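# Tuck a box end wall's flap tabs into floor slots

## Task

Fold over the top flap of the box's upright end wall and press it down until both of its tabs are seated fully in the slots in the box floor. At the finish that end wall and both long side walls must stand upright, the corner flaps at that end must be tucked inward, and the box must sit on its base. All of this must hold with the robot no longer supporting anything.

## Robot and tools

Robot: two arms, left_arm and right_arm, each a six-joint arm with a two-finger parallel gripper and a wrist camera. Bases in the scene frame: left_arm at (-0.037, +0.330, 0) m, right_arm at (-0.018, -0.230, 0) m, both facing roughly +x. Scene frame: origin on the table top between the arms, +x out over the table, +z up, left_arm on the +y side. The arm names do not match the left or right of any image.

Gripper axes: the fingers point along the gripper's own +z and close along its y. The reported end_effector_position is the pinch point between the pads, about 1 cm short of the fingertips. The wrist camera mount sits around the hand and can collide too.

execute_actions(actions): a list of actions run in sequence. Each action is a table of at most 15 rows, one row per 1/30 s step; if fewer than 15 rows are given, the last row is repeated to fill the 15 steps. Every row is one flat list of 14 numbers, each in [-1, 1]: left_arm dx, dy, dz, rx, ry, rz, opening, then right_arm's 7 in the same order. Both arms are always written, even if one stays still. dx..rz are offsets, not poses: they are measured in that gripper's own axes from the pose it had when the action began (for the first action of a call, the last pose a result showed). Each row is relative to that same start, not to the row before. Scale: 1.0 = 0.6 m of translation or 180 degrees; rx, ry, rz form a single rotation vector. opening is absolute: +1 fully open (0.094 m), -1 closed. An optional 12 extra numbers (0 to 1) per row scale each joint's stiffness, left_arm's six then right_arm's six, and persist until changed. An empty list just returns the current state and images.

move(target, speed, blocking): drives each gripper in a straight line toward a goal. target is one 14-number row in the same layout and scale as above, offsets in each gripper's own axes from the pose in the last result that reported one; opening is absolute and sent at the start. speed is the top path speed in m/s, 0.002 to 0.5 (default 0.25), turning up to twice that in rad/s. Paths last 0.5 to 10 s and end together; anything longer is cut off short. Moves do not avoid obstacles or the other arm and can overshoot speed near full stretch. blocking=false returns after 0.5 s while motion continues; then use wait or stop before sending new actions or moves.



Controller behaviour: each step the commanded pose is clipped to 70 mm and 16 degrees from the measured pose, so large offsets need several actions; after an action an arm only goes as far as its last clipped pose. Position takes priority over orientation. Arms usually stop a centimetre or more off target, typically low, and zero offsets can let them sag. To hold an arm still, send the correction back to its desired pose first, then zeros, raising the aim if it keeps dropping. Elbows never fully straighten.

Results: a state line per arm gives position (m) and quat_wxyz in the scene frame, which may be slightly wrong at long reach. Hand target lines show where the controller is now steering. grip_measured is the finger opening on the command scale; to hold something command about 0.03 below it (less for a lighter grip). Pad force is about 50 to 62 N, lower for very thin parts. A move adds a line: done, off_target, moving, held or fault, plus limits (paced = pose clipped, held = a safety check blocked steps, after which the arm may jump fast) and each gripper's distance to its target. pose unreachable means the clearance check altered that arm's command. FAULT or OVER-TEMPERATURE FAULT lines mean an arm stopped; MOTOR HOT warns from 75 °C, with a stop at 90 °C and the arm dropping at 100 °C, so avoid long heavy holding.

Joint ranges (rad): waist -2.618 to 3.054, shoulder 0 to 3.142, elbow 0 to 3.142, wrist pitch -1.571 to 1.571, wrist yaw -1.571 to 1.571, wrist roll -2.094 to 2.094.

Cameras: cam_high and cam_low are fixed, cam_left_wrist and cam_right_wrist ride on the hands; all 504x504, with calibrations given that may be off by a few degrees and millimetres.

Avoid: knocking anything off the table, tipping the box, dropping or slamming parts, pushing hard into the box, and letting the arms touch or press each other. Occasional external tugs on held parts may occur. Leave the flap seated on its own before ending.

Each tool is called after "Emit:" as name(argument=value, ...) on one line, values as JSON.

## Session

Emit:
execute_actions(actions=[])

Scene clock: 0.00 s.
left_arm: end_effector_position=(+0.3407, +0.3536, +0.4122) grip_measured=-0.380 end_effector_quat_wxyz=(+0.709, -0.025, +0.705, +0.022) | right_arm: end_effector_position=(+0.3633, -0.2156, +0.4008) grip_measured=+1.000 end_effector_quat_wxyz=(+0.700, -0.003, +0.714, +0.015)
Joint positions: left_arm=[-0.009  1.038  1.058 -0.014 -0.017 -0.005  0.029] | right_arm=[-0.003  1.046  1.04  -0.014  0.015  0.017  0.094]
Joint velocities: left_arm=[-0.002 -0.012  0.007  0.007 -0.051 -0.022  0.   ] | right_arm=[-0.002  0.002  0.017  0.022 -0.022  0.007  0.   ]
Hand target (left_arm): +0.338, +0.353, +0.420; +0.715, -0.026, +0.698, +0.022
Hand target (right_arm): +0.362, -0.216, +0.398; +0.695, -0.004, +0.718, +0.015
Joint stiffness scale: left_arm=[1. 1. 1. 1. 1. 1.] | right_arm=[1. 1. 1. 1. 1. 1.]

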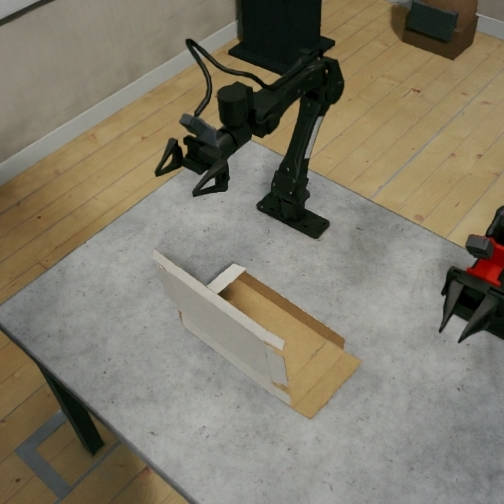

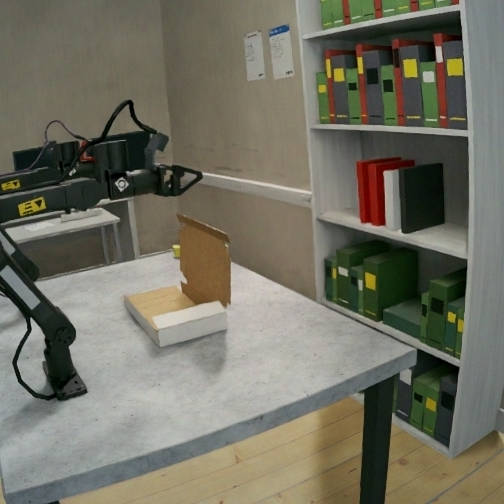

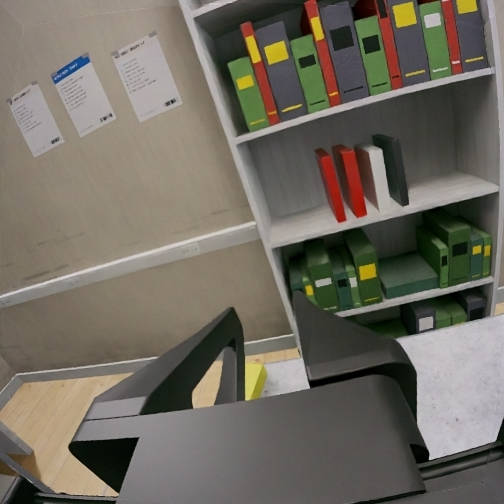

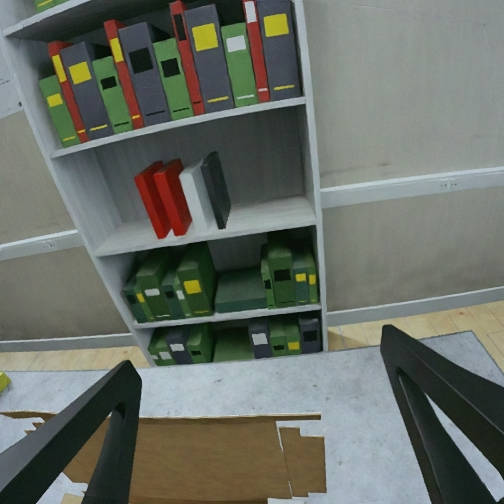

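Emit:
move(target=[0,0,0,0,0,0,-0.38, 0.417,0.075,-0.155,0,0.5,0,0.45])

Scene clock: 7.40 s.
left_arm: end_effector_position=(+0.3407, +0.3536, +0.4122) grip_measured=-0.380 end_effector_quat_wxyz=(+0.709, -0.025, +0.705, +0.022) | right_arm: end_effector_position=(+0.2618, -0.1792, +0.1502) grip_measured=+0.452 end_effector_quat_wxyz=(-0.011, -0.011, +1.000, -0.013)
Joint positions: left_arm=[-0.009  1.038  1.058 -0.014 -0.017 -0.005  0.029] | right_arm=[ 0.144  1.644  1.469 -1.423  0.022  0.166  0.068]
Joint velocities: left_arm=[-0.012  0.007 -0.002 -0.022 -0.066 -0.051 -0.001] | right_arm=[ 0.002 -0.012  0.002 -0.037  0.037  0.007 -0.001]
Hand target (left_arm): +0.341, +0.354, +0.412; +0.709, -0.025, +0.705, +0.022
Hand target (right_arm): +0.264, -0.175, +0.156; -0.008, -0.012, +1.000, -0.009
Off the commanded pose (left_arm): 0.000 m, 0 deg.
Off the commanded pose (right_arm): 0.011 m, 2 deg.
Joint stiffness scale: left_arm=[1. 1. 1. 1. 1. 1.] | right_arm=[1. 1. 1. 1. 1. 1.]
move: off_target (right_arm)
camera_calibration (this result's frames):
cam_right_wrist: T_world_to_cam=[[-0.1346, -0.989551, 0.0516861, -0.15021], [-0.846901, 0.141963, 0.512449, 0.210554], [-0.514432, 0.0252028, -0.85716, 0.363991], [0, 0, 0, 1]] pos_world=[0.345349, -0.187705, 0.211864]

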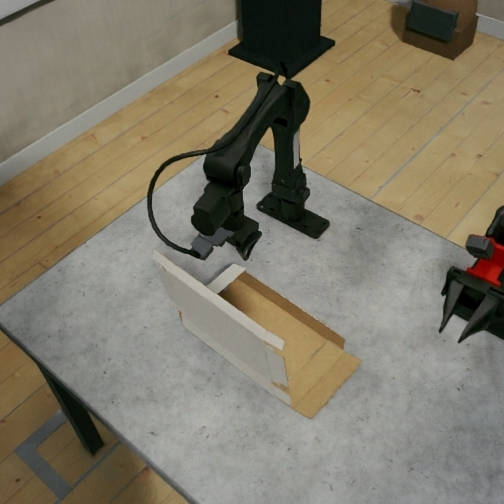

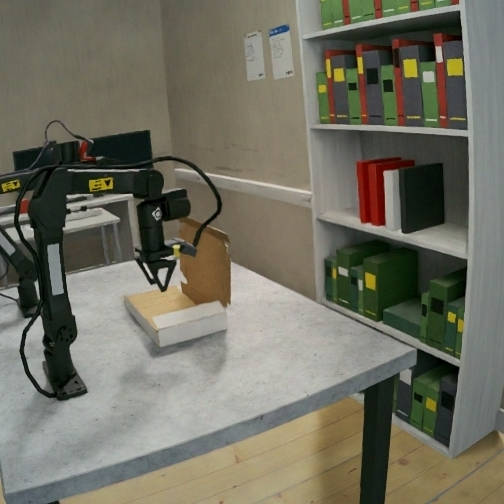

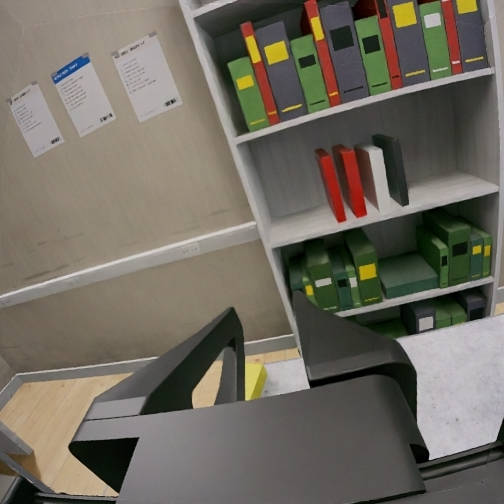

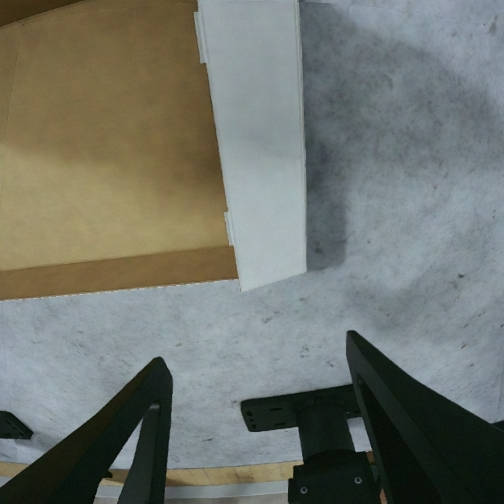

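Emit:
move(target=[0,0,0,0,0,0,-0.38, -0.04,-0.02,0.06,0,0,0,0.28], speed=0.1)

Emit:
move(target=[0,0,0,0,0,0,-0.38, 0,0,0.045,0,0,0,0.28], speed=0.04)

Scene clock: 12.70 s.
left_arm: end_effector_position=(+0.3407, +0.3536, +0.4122) grip_measured=-0.380 end_effector_quat_wxyz=(+0.709, -0.025, +0.705, +0.022) | right_arm: end_effector_position=(+0.2876, -0.1880, +0.1205) grip_measured=+0.282 end_effector_quat_wxyz=(-0.005, -0.011, +1.000, -0.011)
Joint positions: left_arm=[-0.009  1.038  1.058 -0.014 -0.017 -0.005  0.029] | right_arm=[ 0.1    1.721  1.439 -1.3    0.021  0.122  0.06 ]
Joint velocities: left_arm=[ 0.017  0.007  0.007 -0.007 -0.037  0.051 -0.001] | right_arm=[-0.007 -0.007 -0.012 -0.022  0.051  0.022  0.001]
Hand target (left_arm): +0.341, +0.354, +0.412; +0.709, -0.025, +0.705, +0.022
Hand target (right_arm): +0.286, -0.190, +0.114; -0.012, -0.011, +1.000, -0.013
Off the commanded pose (left_arm): 0.000 m, 0 deg.
Off the commanded pose (right_arm): 0.008 m, 1 deg.
Joint stiffness scale: left_arm=[1. 1. 1. 1. 1. 1.] | right_arm=[1. 1. 1. 1. 1. 1.]
move: done
camera_calibration (this result's frames):
cam_right_wrist: T_world_to_cam=[[-0.135253, -0.989714, 0.0466129, -0.153112], [-0.853385, 0.140268, 0.502056, 0.251665], [-0.50343, 0.0281257, -0.863578, 0.350227], [0, 0, 0, 1]] pos_world=[0.370373, -0.196688, 0.183236]

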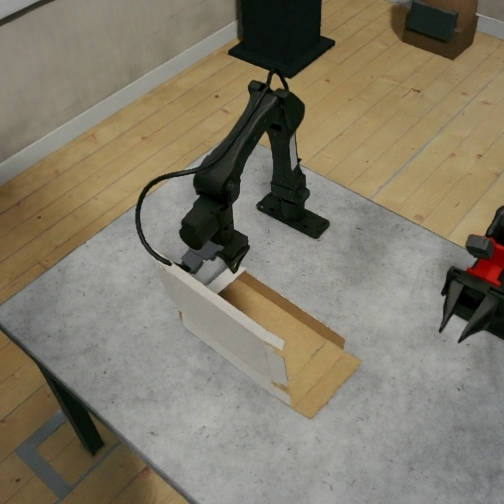

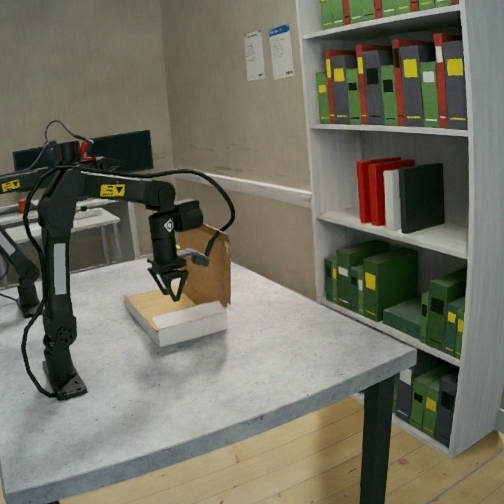

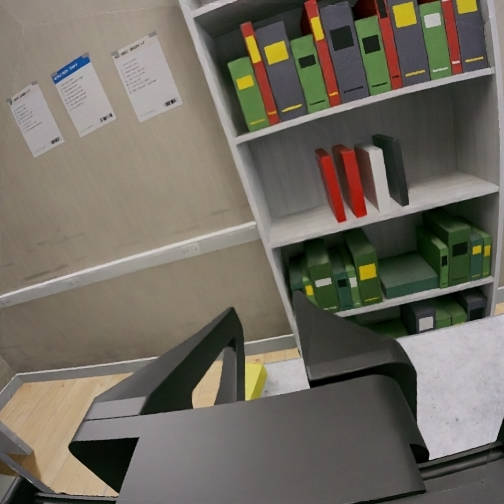

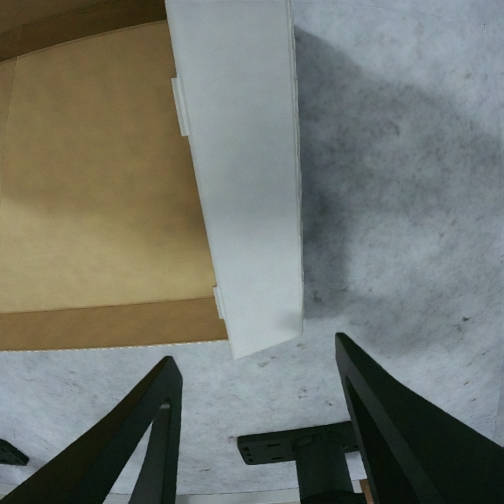

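Scene clock: 13.80 s.
left_arm: end_effector_position=(+0.3407, +0.3536, +0.4122) grip_measured=-0.380 end_effector_quat_wxyz=(+0.709, -0.025, +0.705, +0.022) | right_arm: end_effector_position=(+0.2914, -0.1874, +0.1019) grip_measured=+0.282 end_effector_quat_wxyz=(+0.006, -0.011, +1.000, -0.010)
Joint positions: left_arm=[-0.009  1.038  1.058 -0.014 -0.017 -0.005  0.029] | right_arm=[ 0.1    1.721  1.365 -1.205  0.021  0.122  0.06 ]
Joint velocities: left_arm=[-0.017 -0.027 -0.002  0.022  0.037 -0.007 -0.   ] | right_arm=[-0.007  0.007 -0.007 -0.022  0.007 -0.022 -0.   ]
Hand target (left_arm): +0.341, +0.354, +0.412; +0.709, -0.025, +0.705, +0.022
Hand target (right_arm): +0.288, -0.188, +0.094; -0.005, -0.011, +1.000, -0.011
Off the commanded pose (left_arm): 0.000 m, 0 deg.
Off the commanded pose (right_arm): 0.009 m, 1 deg.
Joint stiffness scale: left_arm=[1. 1. 1. 1. 1. 1.] | right_arm=[1. 1. 1. 1. 1. 1.]
move: done
camera_calibration (this result's frames):
cam_right_wrist: T_world_to_cam=[[-0.136176, -0.989848, 0.0406958, -0.15034], [-0.863811, 0.138749, 0.484334, 0.268725], [-0.485064, 0.0308011, -0.873936, 0.332248], [0, 0, 0, 1]] pos_world=[0.372817, -0.196332, 0.166328]

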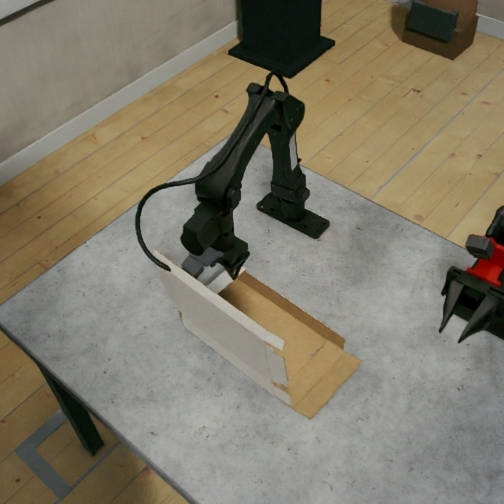

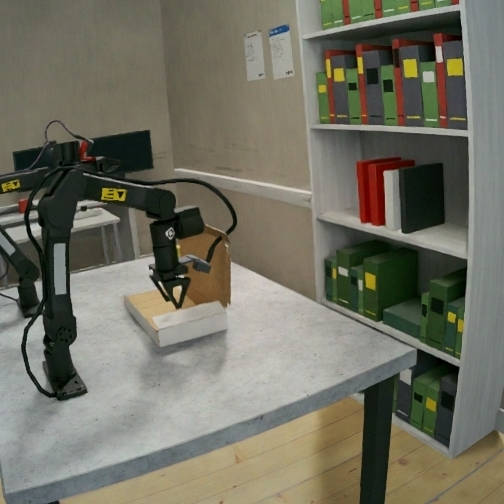

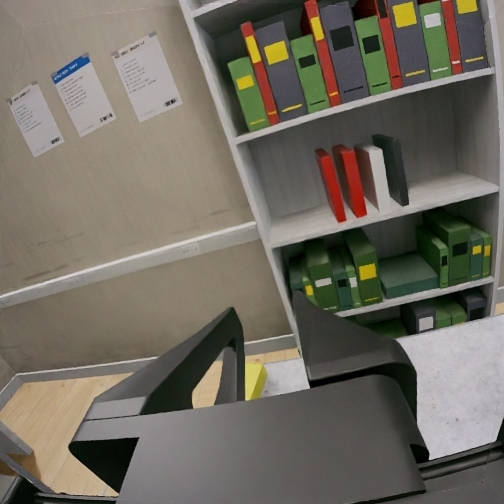

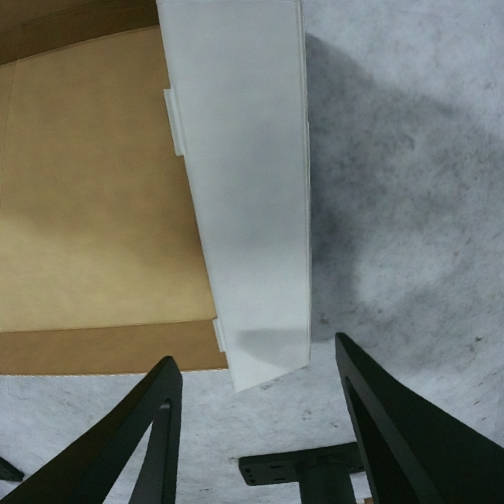

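Emit:
move(target=[0,0,0,0,0,0,-0.38, -0.015,-0.028,0.01,0,0,0,0.28], speed=0.05)

Emit:
move(target=[0,0,0,0,0,0,-0.38, 0,0,0.04,0,0,0,0.28], speed=0.04)

Scene clock: 17.60 s.
left_arm: end_effector_position=(+0.3407, +0.3536, +0.4122) grip_measured=-0.380 end_effector_quat_wxyz=(+0.709, -0.025, +0.705, +0.022) | right_arm: end_effector_position=(+0.2949, -0.2026, +0.0959) grip_measured=+0.282 end_effector_quat_wxyz=(-0.000, -0.010, +1.000, -0.011)
Joint positions: left_arm=[-0.009  1.038  1.058 -0.014 -0.017 -0.005  0.029] | right_arm=[ 0.05   1.742  1.365 -1.196  0.021  0.075  0.06 ]
Joint velocities: left_arm=[-0.012 -0.017 -0.012 -0.022  0.037 -0.022 -0.   ] | right_arm=[-0.002 -0.002 -0.002 -0.022  0.022  0.007 -0.   ]
Hand target (left_arm): +0.341, +0.354, +0.412; +0.709, -0.025, +0.705, +0.022
Hand target (right_arm): +0.301, -0.204, +0.096; +0.006, -0.011, +1.000, -0.009
Off the commanded pose (left_arm): 0.000 m, 0 deg.
Off the commanded pose (right_arm): 0.006 m, 1 deg.
Joint stiffness scale: left_arm=[1. 1. 1. 1. 1. 1.] | right_arm=[1. 1. 1. 1. 1. 1.]
move: done
camera_calibration (this result's frames):
cam_right_wrist: T_world_to_cam=[[-0.137912, -0.989461, 0.0441179, -0.164424], [-0.857262, 0.141558, 0.495038, 0.274374], [-0.496067, 0.0304509, -0.86775, 0.331712], [0, 0, 0, 1]] pos_world=[0.377086, -0.211632, 0.159271]

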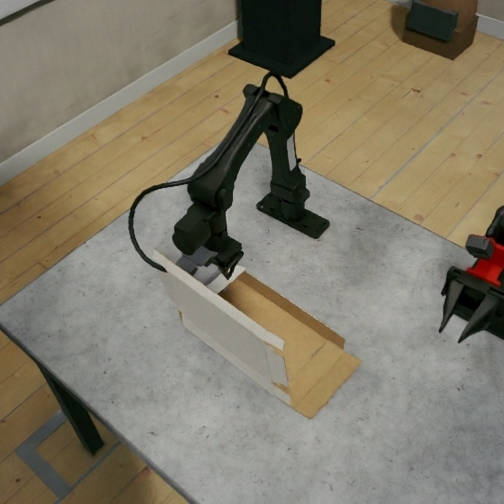

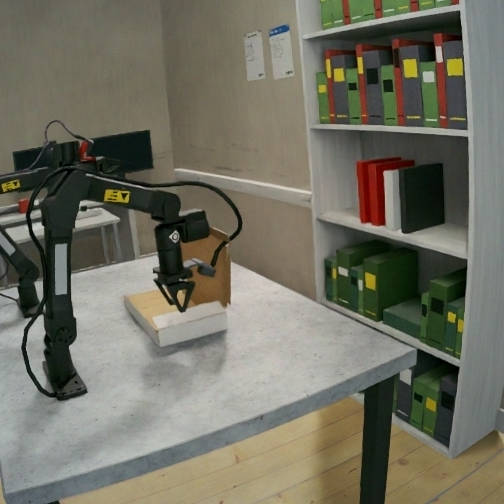

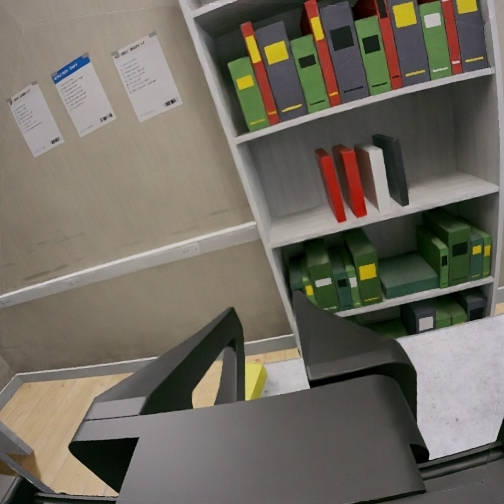

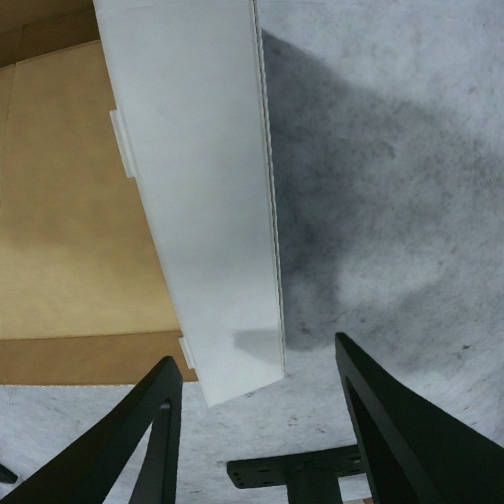

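Scene clock: 18.63 s.
left_arm: end_effector_position=(+0.3407, +0.3536, +0.4122) grip_measured=-0.380 end_effector_quat_wxyz=(+0.709, -0.025, +0.705, +0.022) | right_arm: end_effector_position=(+0.2998, -0.2022, +0.0825) grip_measured=+0.282 end_effector_quat_wxyz=(+0.014, -0.010, +1.000, -0.009)
Joint positions: left_arm=[-0.009  1.038  1.058 -0.014 -0.017 -0.005  0.029] | right_arm=[ 0.05   1.742  1.31  -1.113  0.021  0.075  0.06 ]
Joint velocities: left_arm=[-0.012 -0.017 -0.002 -0.051  0.037 -0.081  0.   ] | right_arm=[-0.002  0.007 -0.012  0.051  0.037 -0.037  0.   ]
Hand target (left_arm): +0.341, +0.354, +0.412; +0.709, -0.025, +0.705, +0.022
Hand target (right_arm): +0.295, -0.203, +0.072; -0.000, -0.010, +1.000, -0.011
Off the commanded pose (left_arm): 0.000 m, 0 deg.
Off the commanded pose (right_arm): 0.012 m, 2 deg.
Joint stiffness scale: left_arm=[1. 1. 1. 1. 1. 1.] | right_arm=[1. 1. 1. 1. 1. 1.]
move: off_target (right_arm)
camera_calibration (this result's frames):
cam_right_wrist: T_world_to_cam=[[-0.139074, -0.989572, 0.0374858, -0.161832], [-0.871017, 0.140247, 0.470807, 0.290961], [-0.471155, 0.0328262, -0.881439, 0.316621], [0, 0, 0, 1]] pos_world=[0.380103, -0.211344, 0.148162]

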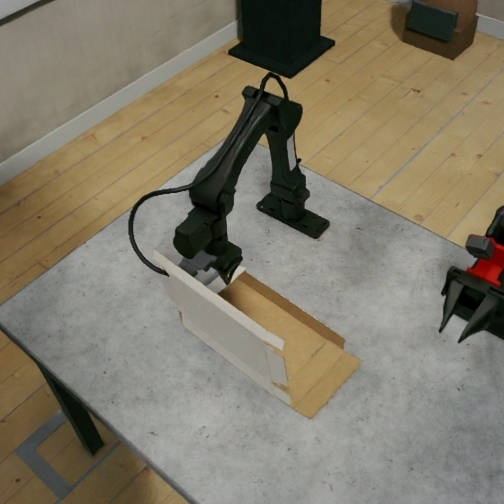

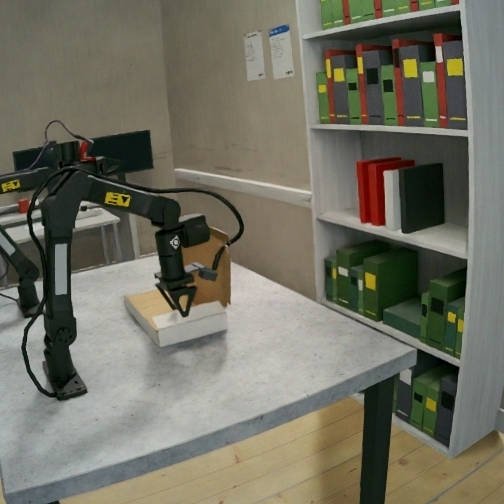

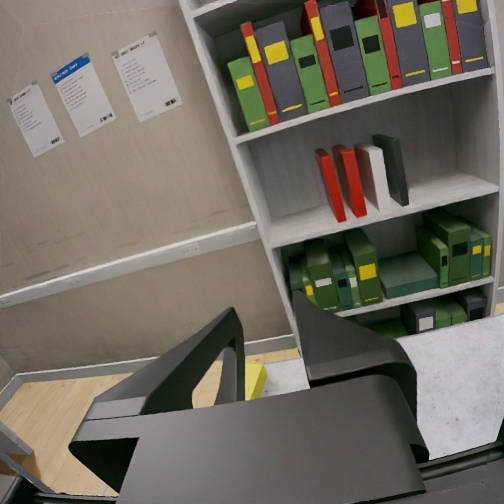

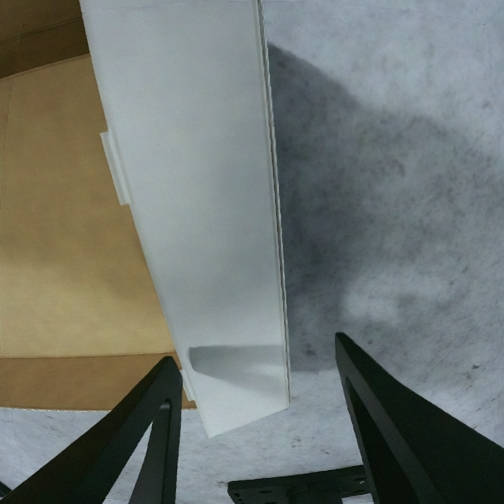

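Emit:
move(target=[0,0,0,0,0,0,-0.38, -0.01,-0.018,0.0,0,0,0,0.28], speed=0.05)

Emit:
move(target=[0,0,0,0,0,0,-0.38, 0,0,0.05,0,0,0,0.28], speed=0.04)

Scene clock: 21.90 s.
left_arm: end_effector_position=(+0.3407, +0.3536, +0.4122) grip_measured=-0.380 end_effector_quat_wxyz=(+0.709, -0.025, +0.705, +0.022) | right_arm: end_effector_position=(+0.3007, -0.2111, +0.0825) grip_measured=+0.282 end_effector_quat_wxyz=(+0.014, -0.009, +1.000, -0.010)
Joint positions: left_arm=[-0.009  1.038  1.058 -0.014 -0.017 -0.005  0.029] | right_arm=[ 0.022  1.742  1.31  -1.112  0.021  0.048  0.06 ]
Joint velocities: left_arm=[ 0.002 -0.002  0.002 -0.007 -0.066 -0.022 -0.001] | right_arm=[ 0.012  0.002  0.002 -0.037  0.051  0.007  0.001]
Hand target (left_arm): +0.341, +0.354, +0.412; +0.709, -0.025, +0.705, +0.022
Hand target (right_arm): +0.306, -0.213, +0.083; +0.014, -0.010, +1.000, -0.009
Off the commanded pose (left_arm): 0.000 m, 0 deg.
Off the commanded pose (right_arm): 0.006 m, 0 deg.
Joint stiffness scale: left_arm=[1. 1. 1. 1. 1. 1.] | right_arm=[1. 1. 1. 1. 1. 1.]
move: done
camera_calibration (this result's frames):
cam_right_wrist: T_world_to_cam=[[-0.140623, -0.989332, 0.0380553, -0.170098], [-0.871098, 0.141902, 0.470162, 0.293454], [-0.470546, 0.0329657, -0.881759, 0.317234], [0, 0, 0, 1]] pos_world=[0.380981, -0.220383, 0.148226]

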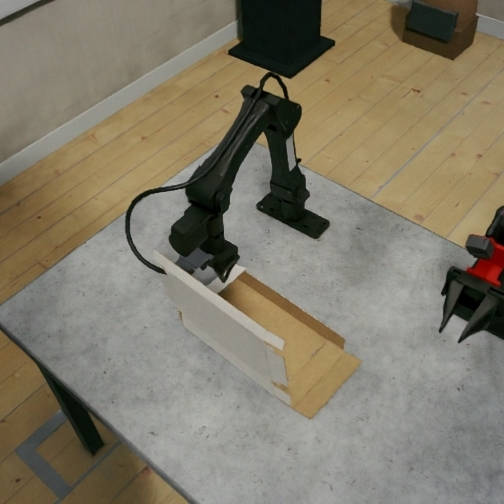

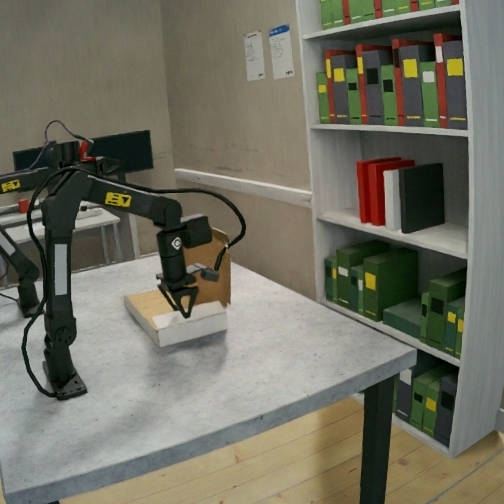

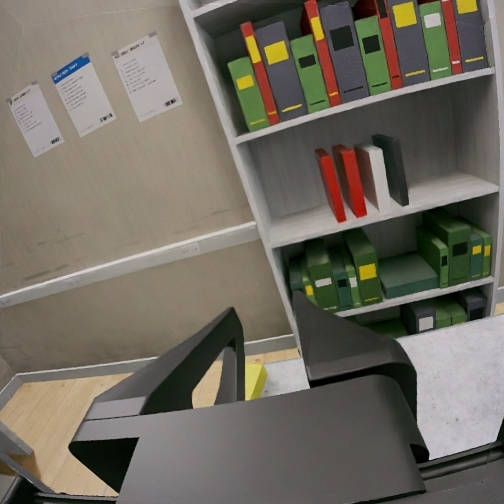

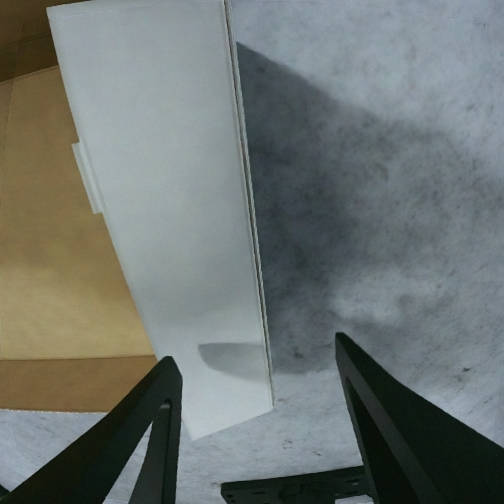

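Scene clock: 23.00 s.
left_arm: end_effector_position=(+0.3407, +0.3536, +0.4122) grip_measured=-0.380 end_effector_quat_wxyz=(+0.709, -0.025, +0.705, +0.022) | right_arm: end_effector_position=(+0.3050, -0.2099, +0.0659) grip_measured=+0.282 end_effector_quat_wxyz=(+0.025, -0.009, +1.000, -0.007)
Joint positions: left_arm=[-0.009  1.038  1.058 -0.014 -0.017 -0.005  0.029] | right_arm=[ 0.022  1.752  1.254 -1.023  0.016  0.048  0.06 ]
Joint velocities: left_arm=[ 0.007 -0.002 -0.017 -0.007 -0.051  0.007  0.   ] | right_arm=[-0.012  0.042  0.007  0.022 -0.081  0.051 -0.001]
Hand target (left_arm): +0.341, +0.354, +0.412; +0.709, -0.025, +0.705, +0.022
Hand target (right_arm): +0.301, -0.211, +0.053; +0.014, -0.009, +1.000, -0.010
Off the commanded pose (left_arm): 0.000 m, 0 deg.
Off the commanded pose (right_arm): 0.014 m, 1 deg.
Joint stiffness scale: left_arm=[1. 1. 1. 1. 1. 1.] | right_arm=[1. 1. 1. 1. 1. 1.]
move: off_target (right_arm)
camera_calibration (this result's frames):
cam_right_wrist: T_world_to_cam=[[-0.140763, -0.989639, 0.0282838, -0.167017], [-0.881193, 0.138259, 0.452088, 0.308307], [-0.451314, 0.0387138, -0.891525, 0.300562], [0, 0, 0, 1]] pos_world=[0.383816, -0.219549, 0.133301]

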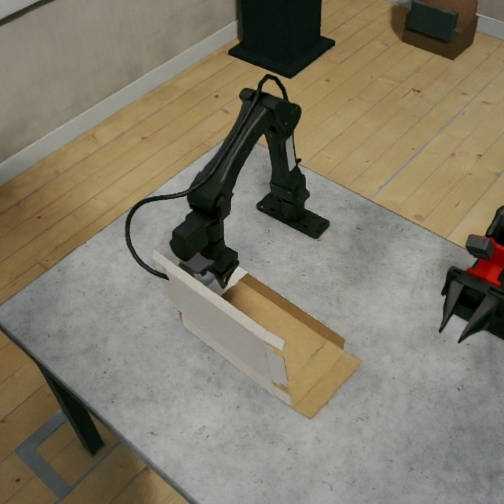

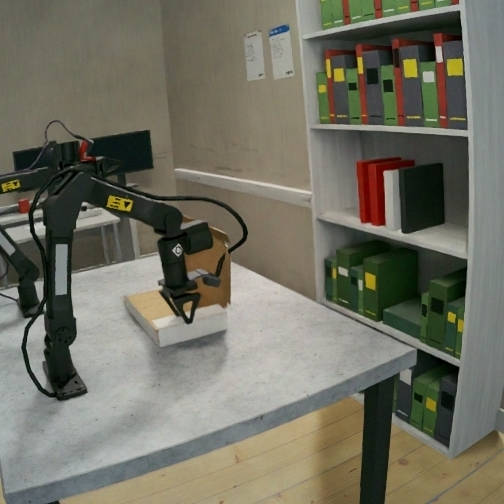

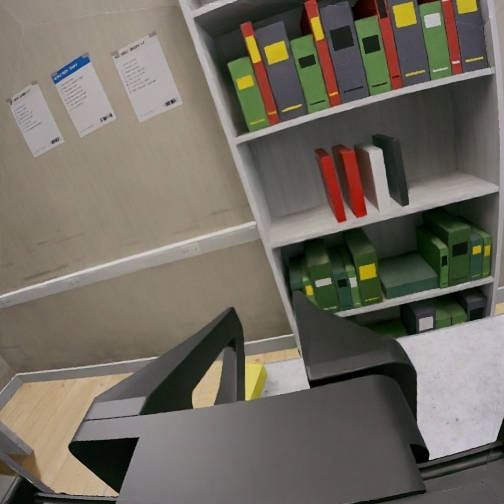

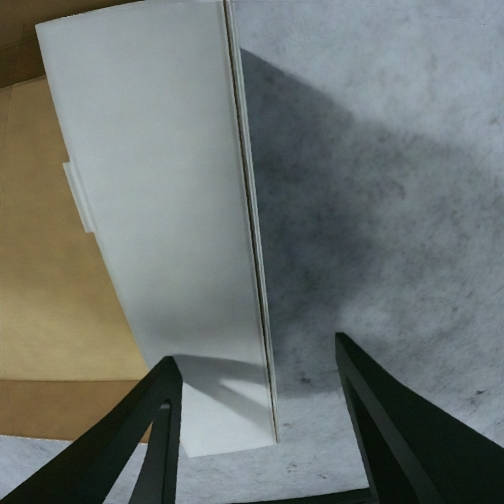

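Emit:
move(target=[0,0,0,0,0,0,-0.38, 0,0,0.045,0,-0.01,0,0.28], speed=0.04)

Emit:
move(target=[0,0,0,0,0,0,-0.38, 0,0,0.03,0,0,0,0.28], speed=0.04)

Scene clock: 26.13 s.
left_arm: end_effector_position=(+0.3407, +0.3536, +0.4122) grip_measured=-0.380 end_effector_quat_wxyz=(+0.709, -0.025, +0.705, +0.022) | right_arm: end_effector_position=(+0.3109, -0.2085, +0.0490) grip_measured=+0.282 end_effector_quat_wxyz=(+0.048, -0.009, +0.999, -0.003)
Joint positions: left_arm=[-0.009  1.038  1.058 -0.014 -0.017 -0.005  0.029] | right_arm=[ 0.022  1.752  1.181 -0.904  0.011  0.048  0.06 ]
Joint velocities: left_arm=[-0.007  0.017 -0.007  0.007 -0.022  0.022 -0.   ] | right_arm=[ 0.012  0.007  0.007  0.051 -0.022  0.007 -0.   ]
Hand target (left_arm): +0.341, +0.354, +0.412; +0.709, -0.025, +0.705, +0.022
Hand target (right_arm): +0.307, -0.210, +0.039; +0.041, -0.009, +0.999, -0.006
Off the commanded pose (left_arm): 0.000 m, 0 deg.
Off the commanded pose (right_arm): 0.011 m, 1 deg.
Joint stiffness scale: left_arm=[1. 1. 1. 1. 1. 1.] | right_arm=[1. 1. 1. 1. 1. 1.]
move: off_target (right_arm)
camera_calibration (this result's frames):
cam_right_wrist: T_world_to_cam=[[-0.14133, -0.989869, 0.0136025, -0.163523], [-0.900848, 0.134293, 0.412842, 0.32817], [-0.410486, 0.0460932, -0.910701, 0.277921], [0, 0, 0, 1]] pos_world=[0.386603, -0.218748, 0.119845]

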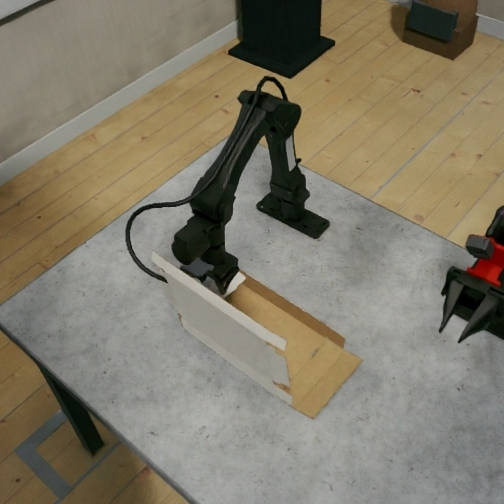

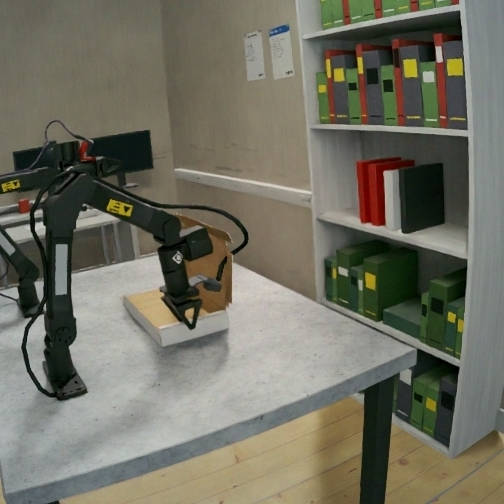

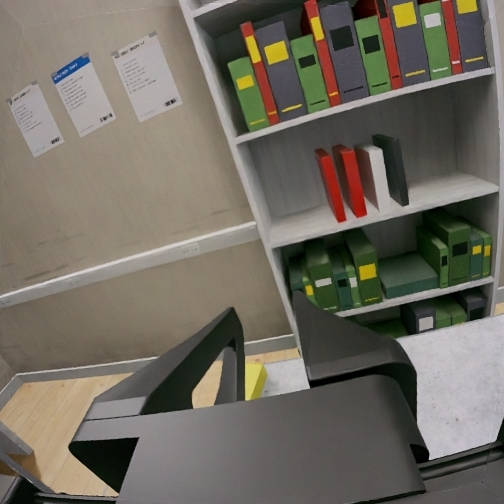

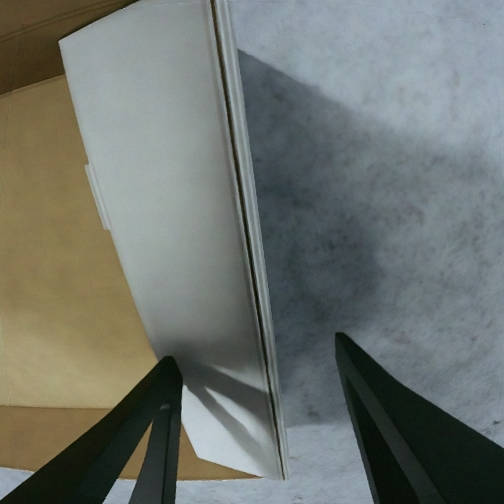

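Scene clock: 26.97 s.
left_arm: end_effector_position=(+0.3407, +0.3536, +0.4122) grip_measured=-0.380 end_effector_quat_wxyz=(+0.709, -0.025, +0.705, +0.022) | right_arm: end_effector_position=(+0.3222, -0.2070, +0.0480) grip_measured=+0.282 end_effector_quat_wxyz=(+0.068, -0.009, +0.998, +0.001)
Joint positions: left_arm=[-0.009  1.038  1.058 -0.014 -0.017 -0.005  0.029] | right_arm=[ 0.022  1.759  1.181 -0.856  0.006  0.048  0.06 ]
Joint velocities: left_arm=[-0.002 -0.002 -0.002 -0.007  0.022 -0.007  0.   ] | right_arm=[-0.007 -0.002  0.017 -0.022  0.037 -0.081  0.001]
Hand target (left_arm): +0.341, +0.354, +0.412; +0.709, -0.025, +0.705, +0.022
Hand target (right_arm): +0.312, -0.208, +0.032; +0.048, -0.009, +0.999, -0.003
Off the commanded pose (left_arm): 0.000 m, 0 deg.
Off the commanded pose (right_arm): 0.020 m, 2 deg.
Joint stiffness scale: left_arm=[1. 1. 1. 1. 1. 1.] | right_arm=[1. 1. 1. 1. 1. 1.]
move: off_target (right_arm)
camera_calibration (this result's frames):
cam_right_wrist: T_world_to_cam=[[-0.141148, -0.989988, 0.0010721, -0.159892], [-0.916888, 0.131134, 0.376988, 0.344856], [-0.373354, 0.052228, -0.926217, 0.271622], [0, 0, 0, 1]] pos_world=[0.395037, -0.2177, 0.121746]

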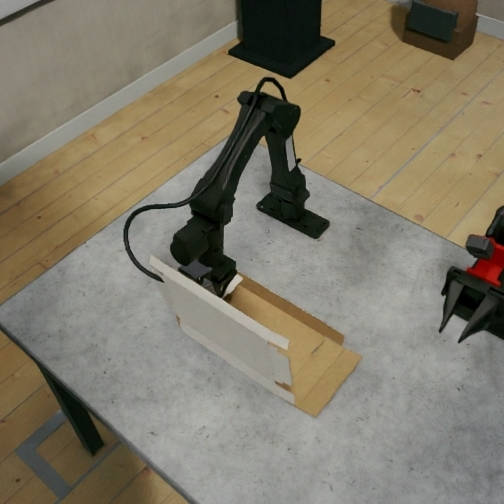

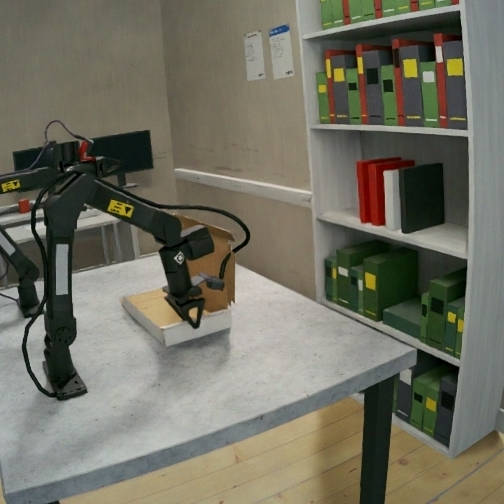

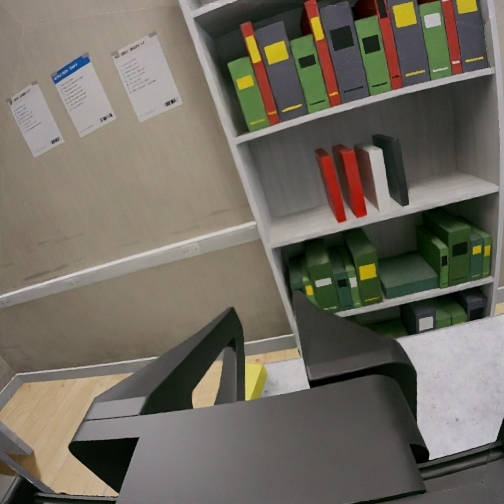

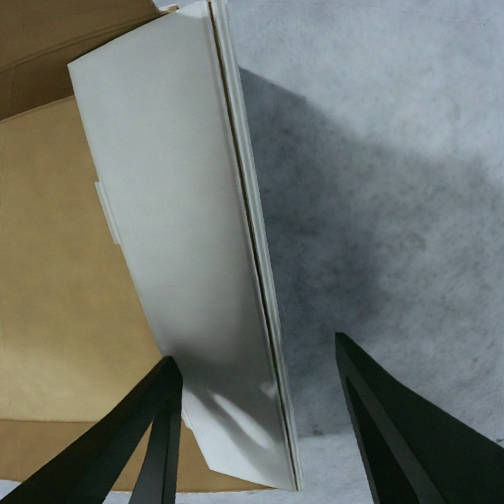

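Flap is tilted. Shift +y so the wall is nearer centre while closing.

Emit:
move(target=[0,0,0,0,0,0,-0.38, 0,0.012,0.0,0,0,0,-0.3], speed=0.03)

Emit:
move(target=[0,0,0,0,0,0,-0.38, 0,0.008,0.015,0,0,0,-1], speed=0.02)

Scene clock: 29.73 s.
left_arm: end_effector_position=(+0.3407, +0.3536, +0.4122) grip_measured=-0.380 end_effector_quat_wxyz=(+0.709, -0.025, +0.705, +0.022) | right_arm: end_effector_position=(+0.3228, -0.2024, +0.0466) grip_measured=-0.297 end_effector_quat_wxyz=(+0.071, -0.007, +0.997, +0.003)
Joint positions: left_arm=[-0.009  1.038  1.058 -0.014 -0.017 -0.005  0.029] | right_arm=[ 0.035  1.759  1.174 -0.844  0.005  0.064  0.033]
Joint velocities: left_arm=[-0.007  0.007 -0.012  0.037  0.051  0.051  0.   ] | right_arm=[-0.017 -0.002 -0.022 -0.007  0.037 -0.007 -0.001]
Hand target (left_arm): +0.341, +0.354, +0.412; +0.709, -0.025, +0.705, +0.022
Hand target (right_arm): +0.322, -0.200, +0.048; +0.068, -0.009, +0.998, +0.001
Off the commanded pose (left_arm): 0.000 m, 0 deg.
Off the commanded pose (right_arm): 0.003 m, 0 deg.
Joint stiffness scale: left_arm=[1. 1. 1. 1. 1. 1.] | right_arm=[1. 1. 1. 1. 1. 1.]
move: done
camera_calibration (this result's frames):
cam_right_wrist: T_world_to_cam=[[-0.14455, -0.98949, -0.00387061, -0.153813], [-0.918503, 0.132723, 0.372474, 0.346293], [-0.368046, 0.0573963, -0.928034, 0.269747], [0, 0, 0, 1]] pos_world=[0.395116, -0.21364, 0.120754]

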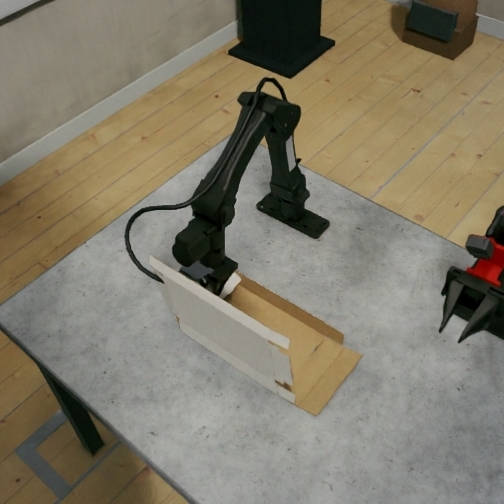

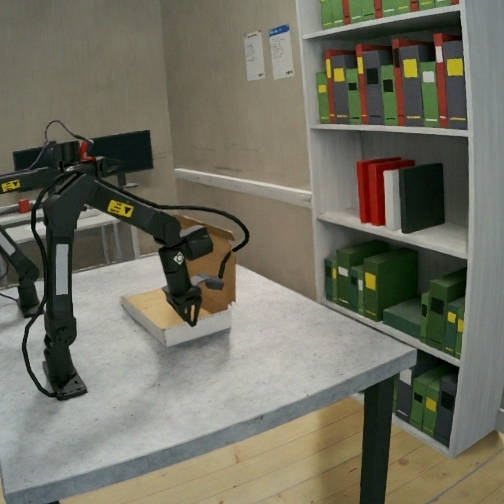

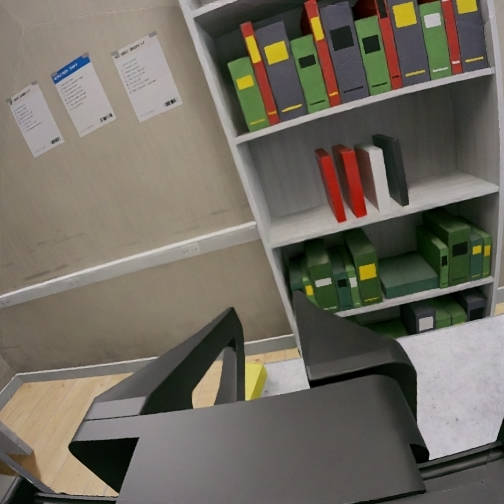

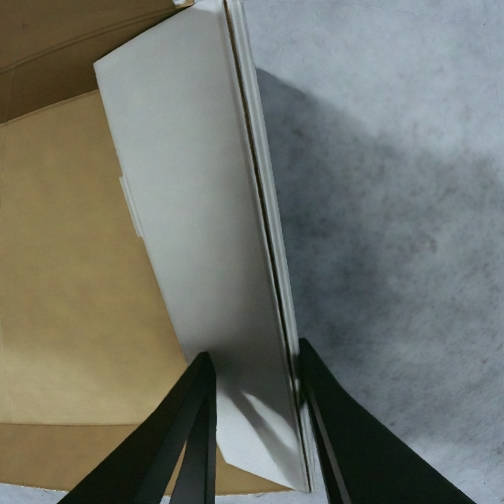

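Scene clock: 30.47 s.
left_arm: end_effector_position=(+0.3407, +0.3536, +0.4122) grip_measured=-0.380 end_effector_quat_wxyz=(+0.709, -0.025, +0.705, +0.022) | right_arm: end_effector_position=(+0.3265, -0.1999, +0.0472) grip_measured=-0.890 end_effector_quat_wxyz=(+0.079, -0.008, +0.997, +0.002)
Joint positions: left_arm=[-0.009  1.038  1.058 -0.014 -0.017 -0.005  0.029] | right_arm=[ 0.043  1.759  1.174 -0.828  0.008  0.071  0.005]
Joint velocities: left_arm=[-0.022  0.007 -0.007  0.022 -0.051 -0.022  0.   ] | right_arm=[ 0.007  0.002 -0.002 -0.037 -0.007 -0.037 -0.   ]
Hand target (left_arm): +0.341, +0.354, +0.412; +0.709, -0.025, +0.705, +0.022
Hand target (right_arm): +0.324, -0.198, +0.038; +0.071, -0.007, +0.997, +0.003
Off the commanded pose (left_arm): 0.000 m, 0 deg.
Off the commanded pose (right_arm): 0.010 m, 1 deg.
Joint stiffness scale: left_arm=[1. 1. 1. 1. 1. 1.] | right_arm=[1. 1. 1. 1. 1. 1.]
move: done
camera_calibration (this result's frames):
cam_right_wrist: T_world_to_cam=[[-0.144089, -0.989549, -0.00562051, -0.150846], [-0.924458, 0.13258, 0.357492, 0.351796], [-0.353011, 0.0567065, -0.933899, 0.266761], [0, 0, 0, 1]] pos_world=[0.397654, -0.211038, 0.122516]

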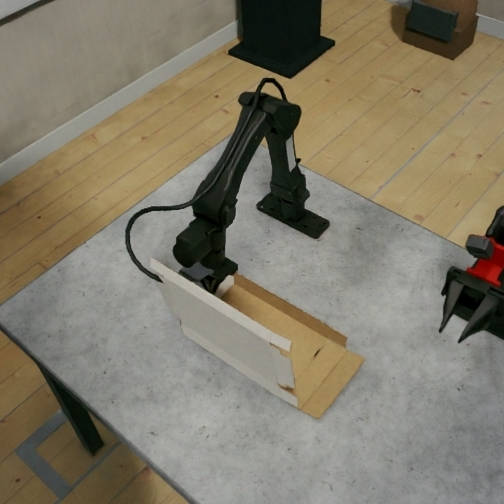

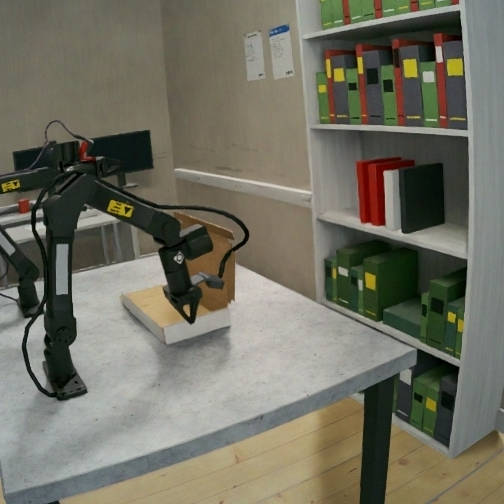

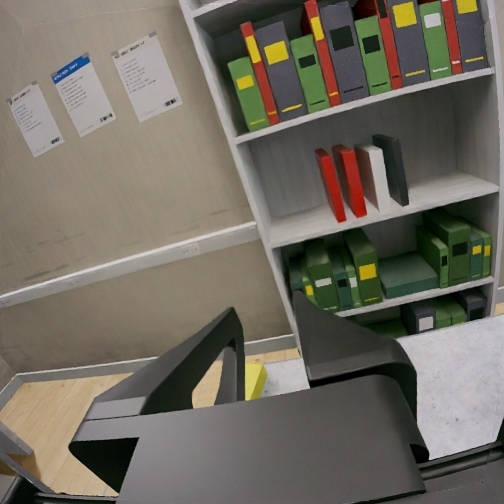

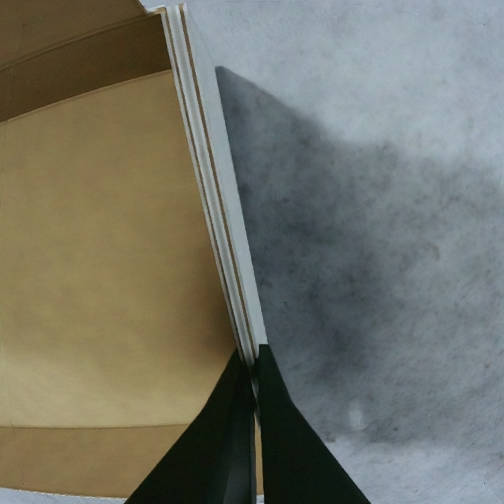

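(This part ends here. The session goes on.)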